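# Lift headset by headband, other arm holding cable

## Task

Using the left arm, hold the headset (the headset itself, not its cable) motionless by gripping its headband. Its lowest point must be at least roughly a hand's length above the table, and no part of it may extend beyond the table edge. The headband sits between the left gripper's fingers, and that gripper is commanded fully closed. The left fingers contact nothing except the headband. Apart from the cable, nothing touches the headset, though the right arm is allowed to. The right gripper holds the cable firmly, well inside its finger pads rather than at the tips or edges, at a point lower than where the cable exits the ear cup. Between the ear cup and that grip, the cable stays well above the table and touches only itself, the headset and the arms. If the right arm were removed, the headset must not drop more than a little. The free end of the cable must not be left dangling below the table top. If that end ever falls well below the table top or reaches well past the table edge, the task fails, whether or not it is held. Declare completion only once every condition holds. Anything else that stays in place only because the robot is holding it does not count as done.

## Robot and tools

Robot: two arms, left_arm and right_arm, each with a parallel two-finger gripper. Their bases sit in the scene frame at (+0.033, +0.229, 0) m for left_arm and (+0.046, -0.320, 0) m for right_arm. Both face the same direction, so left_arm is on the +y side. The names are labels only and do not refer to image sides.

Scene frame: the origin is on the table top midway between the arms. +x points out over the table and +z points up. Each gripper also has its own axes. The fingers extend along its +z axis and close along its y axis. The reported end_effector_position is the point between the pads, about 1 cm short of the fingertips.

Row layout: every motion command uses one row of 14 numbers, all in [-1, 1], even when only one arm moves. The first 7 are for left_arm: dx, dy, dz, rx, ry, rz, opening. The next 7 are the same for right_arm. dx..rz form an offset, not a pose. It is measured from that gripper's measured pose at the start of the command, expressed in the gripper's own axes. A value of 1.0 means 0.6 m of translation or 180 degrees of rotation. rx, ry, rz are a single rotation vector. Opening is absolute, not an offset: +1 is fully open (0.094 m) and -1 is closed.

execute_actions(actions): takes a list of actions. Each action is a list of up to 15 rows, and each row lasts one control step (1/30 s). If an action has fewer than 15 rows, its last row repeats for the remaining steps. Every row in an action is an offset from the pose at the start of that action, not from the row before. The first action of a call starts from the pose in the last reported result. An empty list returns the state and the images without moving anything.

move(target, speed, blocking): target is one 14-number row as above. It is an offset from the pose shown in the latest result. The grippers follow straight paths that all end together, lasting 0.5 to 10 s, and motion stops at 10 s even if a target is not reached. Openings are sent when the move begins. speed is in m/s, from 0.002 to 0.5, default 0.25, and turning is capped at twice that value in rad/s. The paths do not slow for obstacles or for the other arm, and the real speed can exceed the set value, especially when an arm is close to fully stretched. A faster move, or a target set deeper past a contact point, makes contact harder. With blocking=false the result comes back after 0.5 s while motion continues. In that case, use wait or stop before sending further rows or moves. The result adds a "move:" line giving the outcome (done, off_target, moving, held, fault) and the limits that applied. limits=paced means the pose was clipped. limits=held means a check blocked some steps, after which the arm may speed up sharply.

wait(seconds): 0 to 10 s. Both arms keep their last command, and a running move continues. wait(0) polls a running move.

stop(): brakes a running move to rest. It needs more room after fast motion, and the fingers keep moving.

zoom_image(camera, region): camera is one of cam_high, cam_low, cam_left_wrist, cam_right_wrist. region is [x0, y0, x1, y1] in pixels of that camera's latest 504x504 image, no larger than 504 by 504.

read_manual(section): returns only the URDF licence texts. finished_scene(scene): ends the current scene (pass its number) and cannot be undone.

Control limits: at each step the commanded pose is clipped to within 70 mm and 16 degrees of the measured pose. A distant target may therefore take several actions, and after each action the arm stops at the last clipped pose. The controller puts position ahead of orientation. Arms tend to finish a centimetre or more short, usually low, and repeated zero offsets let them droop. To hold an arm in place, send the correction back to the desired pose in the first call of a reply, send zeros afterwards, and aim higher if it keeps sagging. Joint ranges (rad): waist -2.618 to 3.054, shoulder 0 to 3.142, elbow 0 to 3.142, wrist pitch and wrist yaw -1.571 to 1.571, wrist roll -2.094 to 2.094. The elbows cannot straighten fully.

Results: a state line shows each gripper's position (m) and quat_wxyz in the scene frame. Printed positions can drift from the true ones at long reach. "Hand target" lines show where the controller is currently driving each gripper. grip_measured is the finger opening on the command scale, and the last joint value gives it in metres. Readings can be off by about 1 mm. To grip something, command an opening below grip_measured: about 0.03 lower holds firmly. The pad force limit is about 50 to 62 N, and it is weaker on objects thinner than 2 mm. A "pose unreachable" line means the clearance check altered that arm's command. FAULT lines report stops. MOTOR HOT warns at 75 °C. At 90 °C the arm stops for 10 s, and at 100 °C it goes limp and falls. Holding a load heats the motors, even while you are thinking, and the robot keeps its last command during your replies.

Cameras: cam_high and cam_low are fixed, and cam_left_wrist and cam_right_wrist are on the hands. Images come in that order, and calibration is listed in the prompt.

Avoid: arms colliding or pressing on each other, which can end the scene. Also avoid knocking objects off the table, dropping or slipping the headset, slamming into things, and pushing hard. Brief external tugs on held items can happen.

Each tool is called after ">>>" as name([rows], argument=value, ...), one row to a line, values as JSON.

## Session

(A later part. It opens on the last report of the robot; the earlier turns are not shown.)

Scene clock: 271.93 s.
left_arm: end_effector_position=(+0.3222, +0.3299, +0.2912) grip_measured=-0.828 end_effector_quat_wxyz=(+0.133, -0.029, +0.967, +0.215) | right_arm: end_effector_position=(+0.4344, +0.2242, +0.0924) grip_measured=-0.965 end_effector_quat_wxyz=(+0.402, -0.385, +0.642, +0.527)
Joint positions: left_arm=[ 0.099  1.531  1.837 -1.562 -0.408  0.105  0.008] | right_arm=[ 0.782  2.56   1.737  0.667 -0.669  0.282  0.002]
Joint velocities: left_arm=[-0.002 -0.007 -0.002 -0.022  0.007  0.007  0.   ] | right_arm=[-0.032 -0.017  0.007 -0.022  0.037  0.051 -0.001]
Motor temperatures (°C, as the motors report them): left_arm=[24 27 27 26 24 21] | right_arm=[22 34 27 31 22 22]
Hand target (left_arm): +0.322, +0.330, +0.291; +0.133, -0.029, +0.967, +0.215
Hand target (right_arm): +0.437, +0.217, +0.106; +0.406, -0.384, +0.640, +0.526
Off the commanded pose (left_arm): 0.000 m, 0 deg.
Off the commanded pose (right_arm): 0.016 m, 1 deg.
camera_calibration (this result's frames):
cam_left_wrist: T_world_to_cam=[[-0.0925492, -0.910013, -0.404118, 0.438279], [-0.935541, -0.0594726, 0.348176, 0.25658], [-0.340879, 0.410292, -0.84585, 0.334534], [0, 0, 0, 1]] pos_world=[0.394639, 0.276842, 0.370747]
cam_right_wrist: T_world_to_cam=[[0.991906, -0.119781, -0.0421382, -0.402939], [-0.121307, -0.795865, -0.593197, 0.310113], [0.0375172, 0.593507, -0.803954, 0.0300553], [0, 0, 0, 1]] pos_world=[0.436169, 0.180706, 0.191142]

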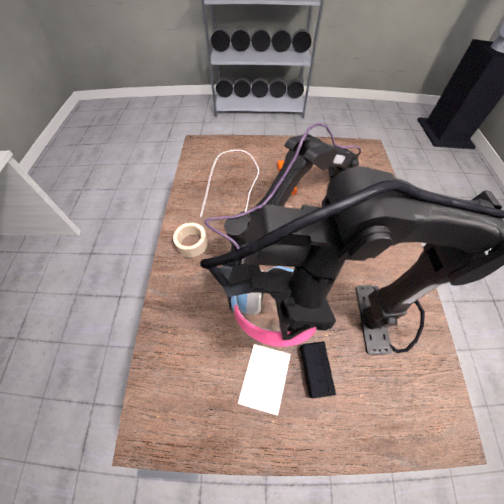

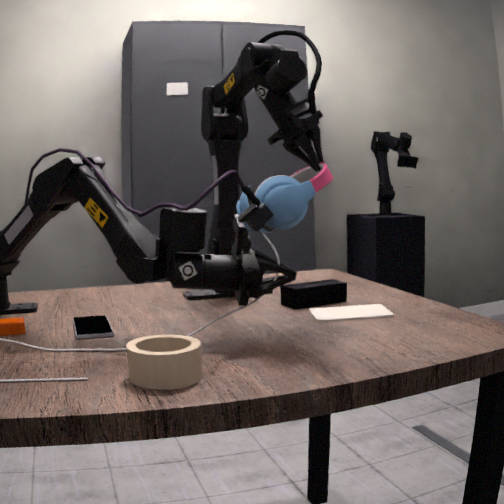

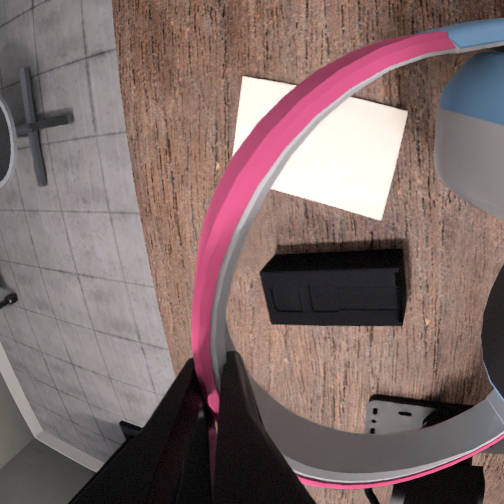

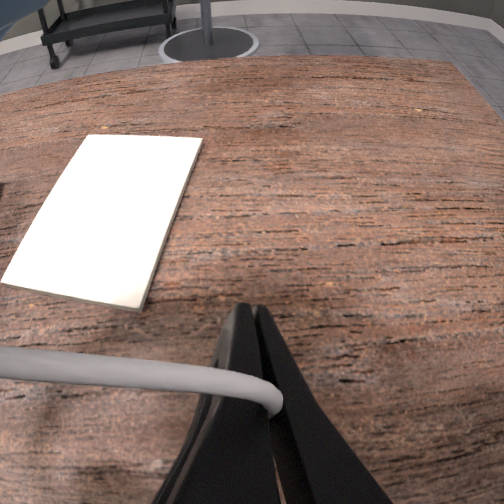

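Checking the cable grip before finishing: holding the right arm, zooming on its fingers, then lifting slightly.

>>> execute_actions([
  [[0,0,0,0,0,0,-1, -0.02,0,-0.014,0,0,0,-1]],
])

>>> zoom_image(camera="cam_low", region=[190, 210, 330, 320])

>>> move(target=[0,0,0,0,0,0,-1, -0.05,0.018,-0.006,0,0,0,-1], speed=0.08)

>>> zoom_image(camera="cam_low", region=[190, 180, 330, 320])

Scene clock: 285.67 s.
left_arm: end_effector_position=(+0.3222, +0.3299, +0.2912) grip_measured=-0.828 end_effector_quat_wxyz=(+0.133, -0.029, +0.967, +0.215) | right_arm: end_effector_position=(+0.4327, +0.2241, +0.0903) grip_measured=-0.965 end_effector_quat_wxyz=(+0.396, -0.387, +0.644, +0.528)
Joint positions: left_arm=[ 0.099  1.531  1.837 -1.562 -0.408  0.105  0.008] | right_arm=[ 0.782  2.56   1.737  0.656 -0.677  0.282  0.002]
Joint velocities: left_arm=[ 0.002 -0.012 -0.002 -0.095 -0.022 -0.007 -0.001] | right_arm=[-0.007 -0.017 -0.022 -0.11  -0.037 -0.007 -0.001]
Motor temperatures (°C, as the motors report them): left_arm=[24 27 27 26 24 21] | right_arm=[22 37 26 31 22 22]
Hand target (left_arm): +0.322, +0.330, +0.291; +0.133, -0.029, +0.967, +0.215
Hand target (right_arm): +0.438, +0.217, +0.104; +0.402, -0.385, +0.642, +0.527
Off the commanded pose (left_arm): 0.000 m, 0 deg.
Off the commanded pose (right_arm): 0.017 m, 1 deg.
camera_calibration (this result's frames):
cam_left_wrist: T_world_to_cam=[[-0.0925492, -0.910013, -0.404118, 0.438279], [-0.935541, -0.0594726, 0.348176, 0.25658], [-0.340879, 0.410292, -0.84585, 0.334534], [0, 0, 0, 1]] pos_world=[0.394639, 0.276842, 0.370747]
cam_right_wrist: T_world_to_cam=[[0.992474, -0.111864, -0.0498238, -0.402642], [-0.119718, -0.800751, -0.586912, 0.308459], [0.0257578, 0.58846, -0.808116, 0.0351025], [0, 0, 0, 1]] pos_world=[0.435635, 0.181301, 0.189344]

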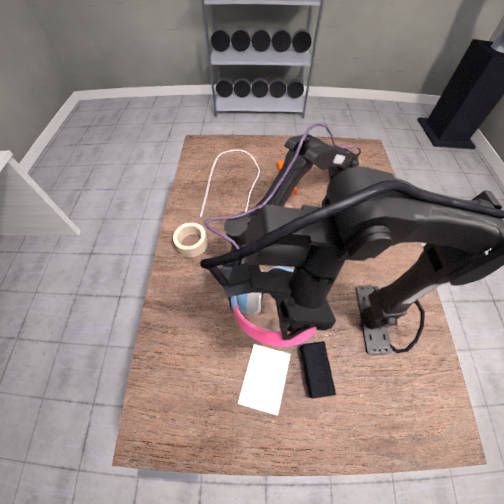

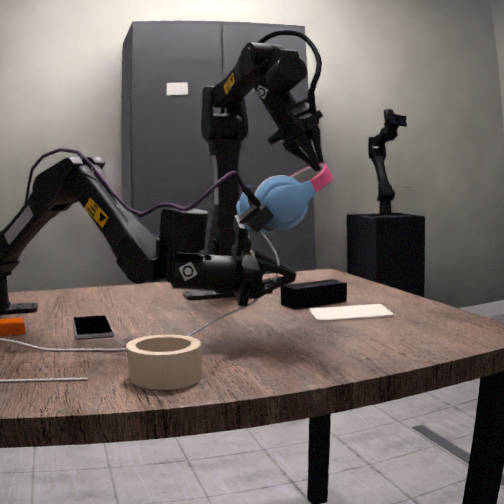

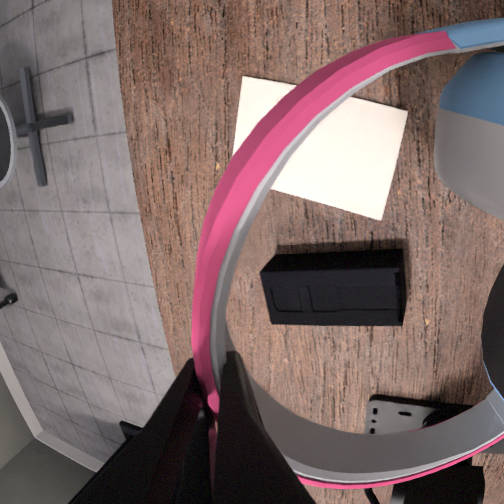

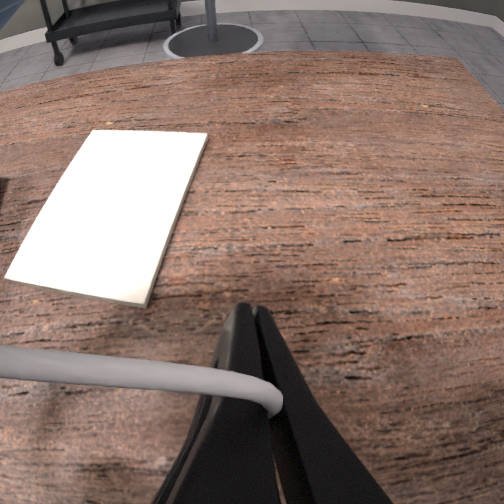

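Region (190, 210, 330, 320) of cam_low's 504x504 image, scaled by 3.600, with more detail than that image has; it fills the top 396 rows of this view, and the rest is white.

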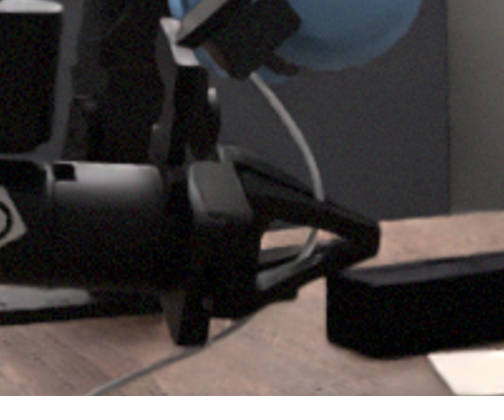

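Scene clock: 286.47 s.
left_arm: end_effector_position=(+0.3222, +0.3299, +0.2912) grip_measured=-0.828 end_effector_quat_wxyz=(+0.132, -0.027, +0.967, +0.215) | right_arm: end_effector_position=(+0.4313, +0.2227, +0.0953) grip_measured=-0.965 end_effector_quat_wxyz=(+0.382, -0.385, +0.657, +0.524)
Joint positions: left_arm=[ 0.099  1.531  1.837 -1.562 -0.408  0.109  0.008] | right_arm=[ 0.782  2.529  1.737  0.586 -0.677  0.282  0.002]
Joint velocities: left_arm=[-0.007 -0.007 -0.012  0.051  0.037  0.037 -0.001] | right_arm=[-0.002  0.007 -0.017 -0.095 -0.022  0.037 -0.   ]
Motor temperatures (°C, as the motors report them): left_arm=[24 27 27 26 24 21] | right_arm=[22 37 26 31 22 22]
Hand target (left_arm): +0.322, +0.330, +0.291; +0.133, -0.029, +0.967, +0.215
Hand target (right_arm): +0.433, +0.224, +0.122; +0.396, -0.387, +0.644, +0.528
Off the commanded pose (left_arm): 0.000 m, 0 deg.
Off the commanded pose (right_arm): 0.027 m, 2 deg.
move: off_target (right_arm)
camera_calibration (this result's frames):
cam_left_wrist: T_world_to_cam=[[-0.0965976, -0.909251, -0.404884, 0.439555], [-0.935134, -0.0564055, 0.349776, 0.254971], [-0.340872, 0.412408, -0.844823, 0.333535], [0, 0, 0, 1]] pos_world=[0.394585, 0.276496, 0.370564]
cam_right_wrist: T_world_to_cam=[[0.990726, -0.113605, -0.0745376, -0.397685], [-0.135846, -0.816821, -0.560669, 0.318164], [0.00281119, 0.565595, -0.824678, 0.0565487], [0, 0, 0, 1]] pos_world=[0.43706, 0.18272, 0.195377]

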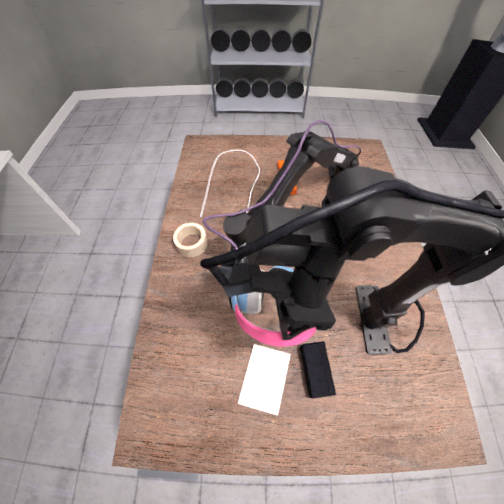

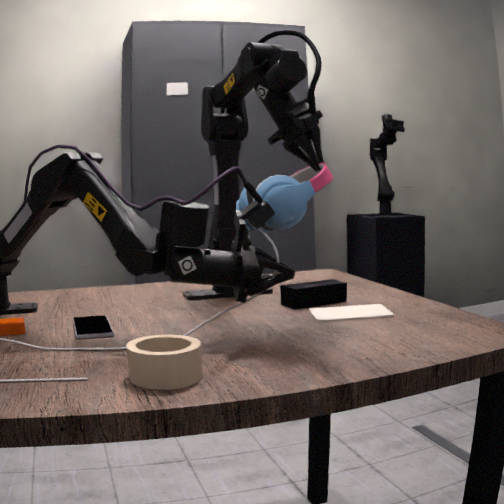

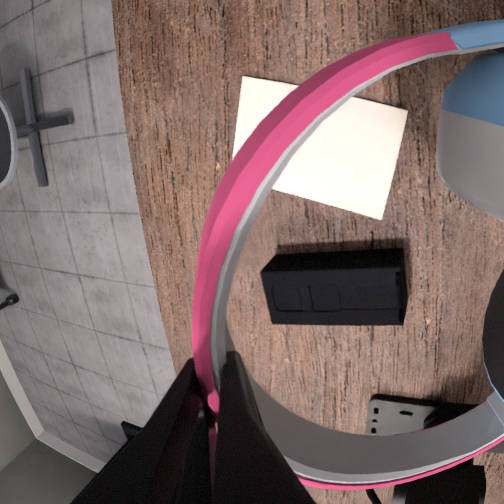

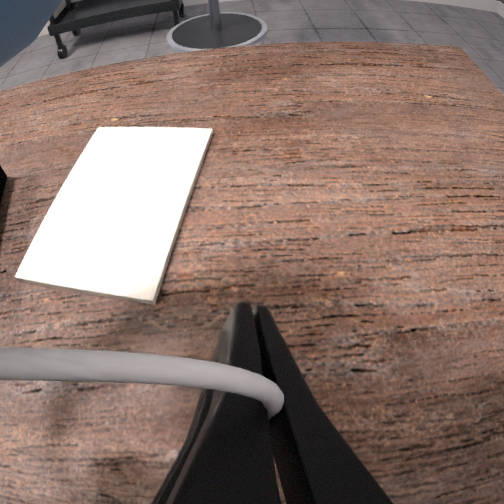

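Region (190, 180, 330, 320) of cam_low's 504x504 image, scaled by 3.600, with more detail than that image has.

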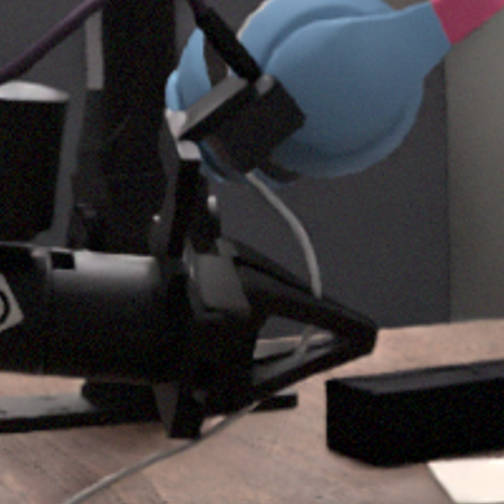

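Checking whether the cable is actually held: backing the right arm away from the cup and lifting it.

>>> move(target=[0,0,0,0,0,0,-1, -0.05,0.01,-0.075,0,0,0,-1], speed=0.08)

>>> zoom_image(camera="cam_low", region=[180, 180, 330, 320])

Scene clock: 295.63 s.
left_arm: end_effector_position=(+0.3222, +0.3299, +0.2912) grip_measured=-0.828 end_effector_quat_wxyz=(+0.132, -0.024, +0.967, +0.215) | right_arm: end_effector_position=(+0.4344, +0.1862, +0.1144) grip_measured=-0.965 end_effector_quat_wxyz=(+0.373, -0.377, +0.668, +0.522)
Joint positions: left_arm=[ 0.099  1.531  1.837 -1.562 -0.408  0.115  0.008] | right_arm=[ 0.728  2.4    1.597  0.566 -0.721  0.28   0.002]
Joint velocities: left_arm=[-0.002  0.007 -0.017  0.022 -0.081  0.051 -0.001] | right_arm=[ 0.012  0.002 -0.002 -0.022  0.051  0.007  0.   ]
Motor temperatures (°C, as the motors report them): left_arm=[24 27 27 26 24 21] | right_arm=[22 37 26 31 22 22]
Hand target (left_arm): +0.322, +0.330, +0.291; +0.132, -0.027, +0.967, +0.215
Hand target (right_arm): +0.433, +0.182, +0.131; +0.381, -0.384, +0.657, +0.525
Off the commanded pose (left_arm): 0.000 m, 0 deg.
Off the commanded pose (right_arm): 0.018 m, 2 deg.
move: off_target (right_arm)
camera_calibration (this result's frames):
cam_left_wrist: T_world_to_cam=[[-0.102116, -0.908188, -0.405915, 0.441283], [-0.934557, -0.0522283, 0.35196, 0.252771], [-0.340847, 0.415291, -0.84342, 0.332167], [0, 0, 0, 1]] pos_world=[0.394509, 0.276023, 0.370314]
cam_right_wrist: T_world_to_cam=[[0.987033, -0.125781, -0.0997193, -0.396773], [-0.159941, -0.823145, -0.54484, 0.309219], [-0.0135527, 0.553725, -0.832589, 0.103132], [0, 0, 0, 1]] pos_world=[0.442483, 0.147519, 0.214776]

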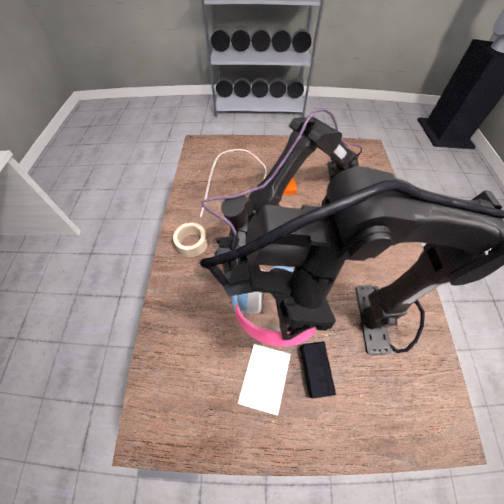

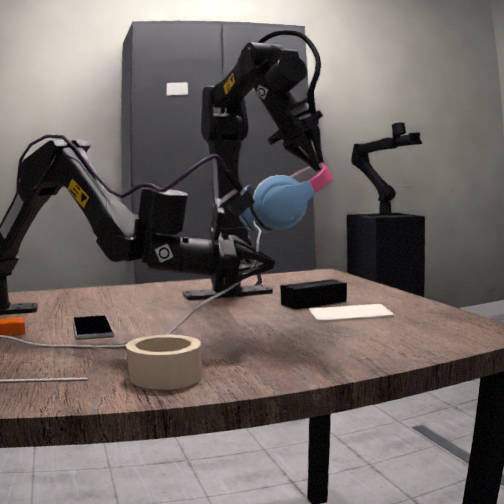

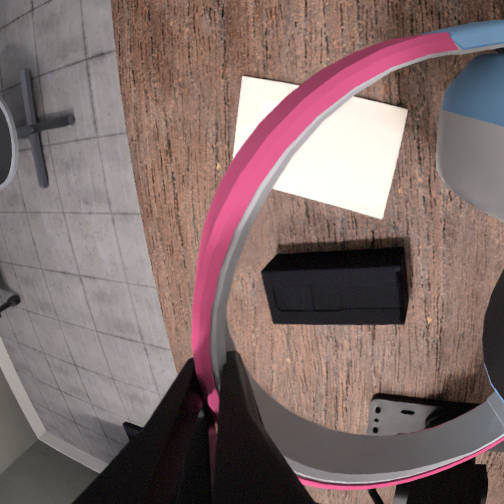

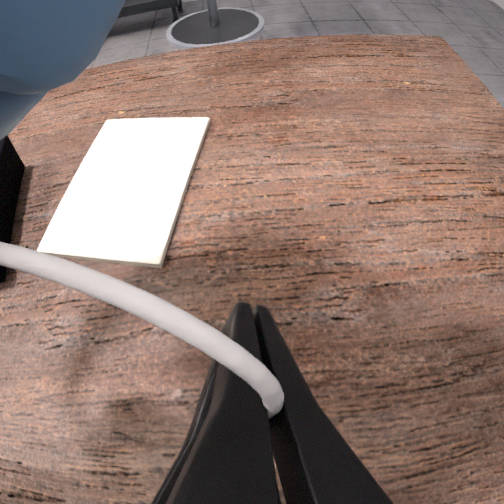

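Region (180, 180, 330, 320) of cam_low's 504x504 image, scaled by 3.360, with more detail than that image has; it fills the top 470 rows of this view, and the rest is white.

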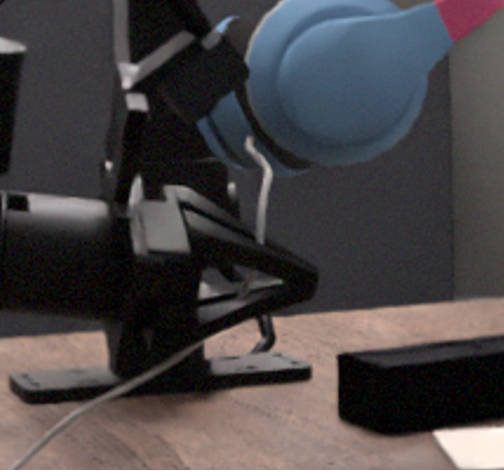

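Before ending the scene, I'm backing the right arm and its camera mount further from the cup to check that the headset doesn't sink without it.

>>> move(target=[0,0,0,0,0,0,-1, -0.03,0.003,-0.05,0,0,0,-1], speed=0.08)

>>> zoom_image(camera="cam_low", region=[180, 180, 330, 320])

Scene clock: 303.33 s.
left_arm: end_effector_position=(+0.3224, +0.3290, +0.2909) grip_measured=-0.828 end_effector_quat_wxyz=(+0.132, -0.021, +0.968, +0.213) | right_arm: end_effector_position=(+0.4345, +0.1671, +0.1236) grip_measured=-0.965 end_effector_quat_wxyz=(+0.364, -0.375, +0.673, +0.525)
Joint positions: left_arm=[ 0.099  1.531  1.837 -1.562 -0.402  0.119  0.008] | right_arm=[ 0.697  2.339  1.539  0.542 -0.758  0.277  0.002]
Joint velocities: left_arm=[-0.007 -0.002  0.002 -0.007 -0.022  0.022  0.   ] | right_arm=[ 0.007 -0.002  0.007 -0.051  0.007 -0.007 -0.   ]
Motor temperatures (°C, as the motors report them): left_arm=[24 27 27 26 24 21] | right_arm=[22 37 26 31 22 22]
Hand target (left_arm): +0.322, +0.330, +0.291; +0.132, -0.024, +0.967, +0.215
Hand target (right_arm): +0.437, +0.159, +0.136; +0.373, -0.376, +0.668, +0.523
Off the commanded pose (left_arm): 0.001 m, 0 deg.
Off the commanded pose (right_arm): 0.015 m, 1 deg.
move: off_target (right_arm)
camera_calibration (this result's frames):
cam_left_wrist: T_world_to_cam=[[-0.107464, -0.909256, -0.402126, 0.441352], [-0.934372, -0.0458346, 0.35334, 0.250476], [-0.339707, 0.413707, -0.844657, 0.332806], [0, 0, 0, 1]] pos_world=[0.394524, 0.275098, 0.370083]
cam_right_wrist: T_world_to_cam=[[0.985525, -0.121613, -0.118117, -0.396076], [-0.166365, -0.82781, -0.535774, 0.300995], [-0.0326216, 0.547669, -0.836059, 0.13113], [0, 0, 0, 1]] pos_world=[0.444695, 0.129183, 0.224115]

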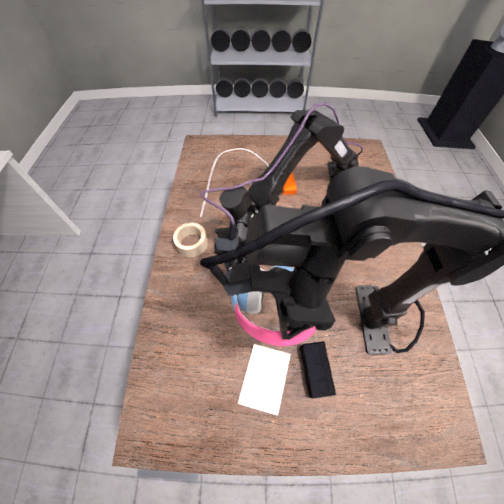

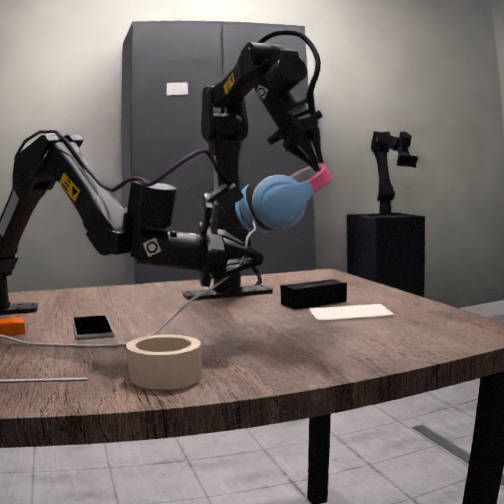

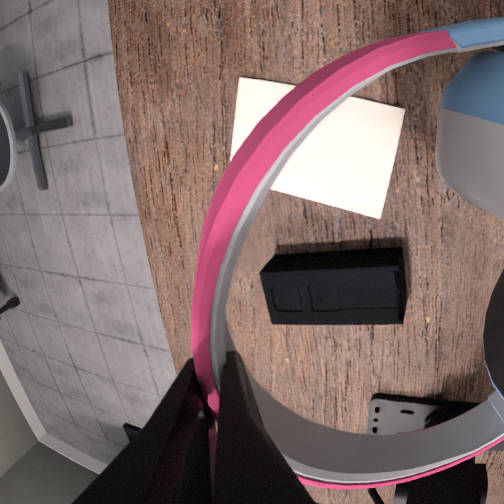

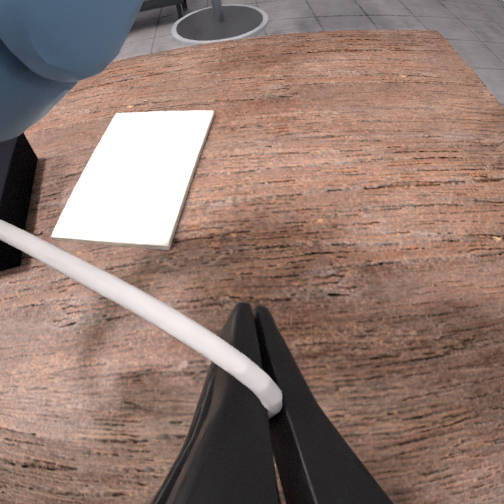

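Region (180, 180, 330, 320) of cam_low's 504x504 image, scaled by 3.360, with more detail than that image has; it fills the top 470 rows of this view, and the rest is white.

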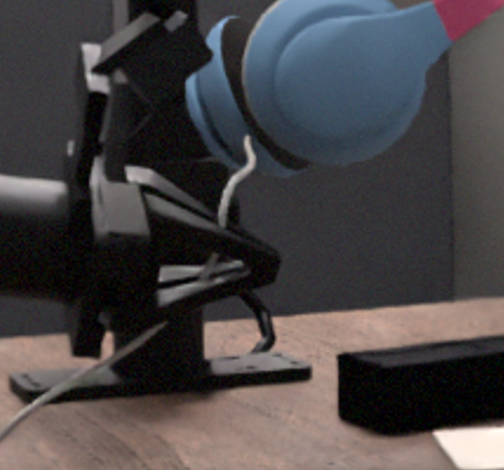

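Checking how the cable sits in the right jaw before ending: the grip reading is only slightly above an empty close.

>>> zoom_image(camera="cam_high", region=[190, 200, 300, 300])

>>> zoom_image(camera="cam_low", region=[195, 215, 295, 300])

Region (190, 200, 300, 300) of cam_high's 504x504 image, scaled by 4.582, with more detail than that image has; it fills the top 458 rows of this view, and the rest is white.

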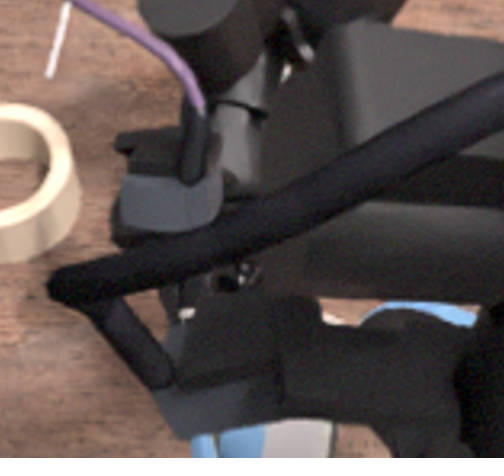

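Region (195, 215, 295, 300) of cam_low's 504x504 image, scaled by 5.040, with more detail than that image has; it fills the top 428 rows of this view, and the rest is white.

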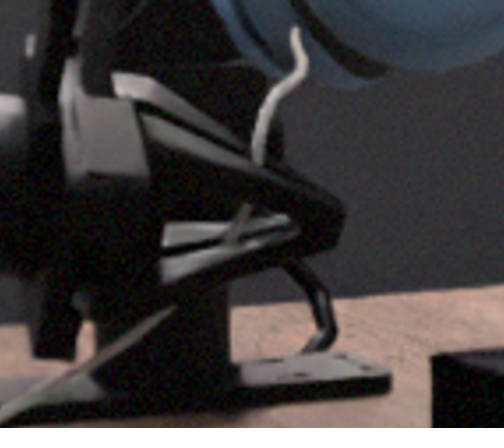

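Checking the right jaw from its wrist camera before ending the scene.

>>> zoom_image(camera="cam_right_wrist", region=[130, 280, 390, 504])

Region (130, 280, 390, 504) of cam_right_wrist's 504x504 image, scaled by 1.938, with more detail than that image has; it fills the top 434 rows of this view, and the rest is white.

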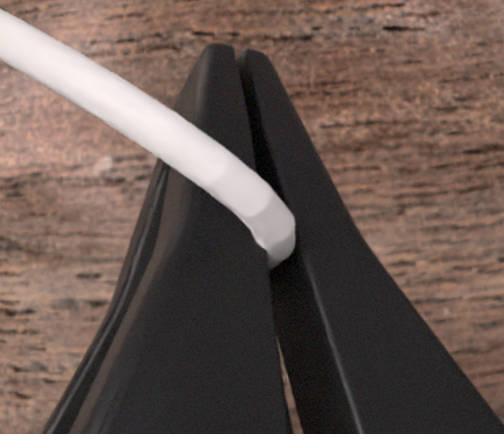

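Both holds look right:
- **Headset:** the left arm pinches the headband, with the lowest part about 17 cm above the table.
- **Cable grip:** the cable enters the right jaw from the top, about 2 cm behind the fingertips, and exits underneath. It followed the gripper when I moved the arm, so it is held.

Ending scene 1.

>>> finished_scene(scene=1)

The scene is finished: the task was done.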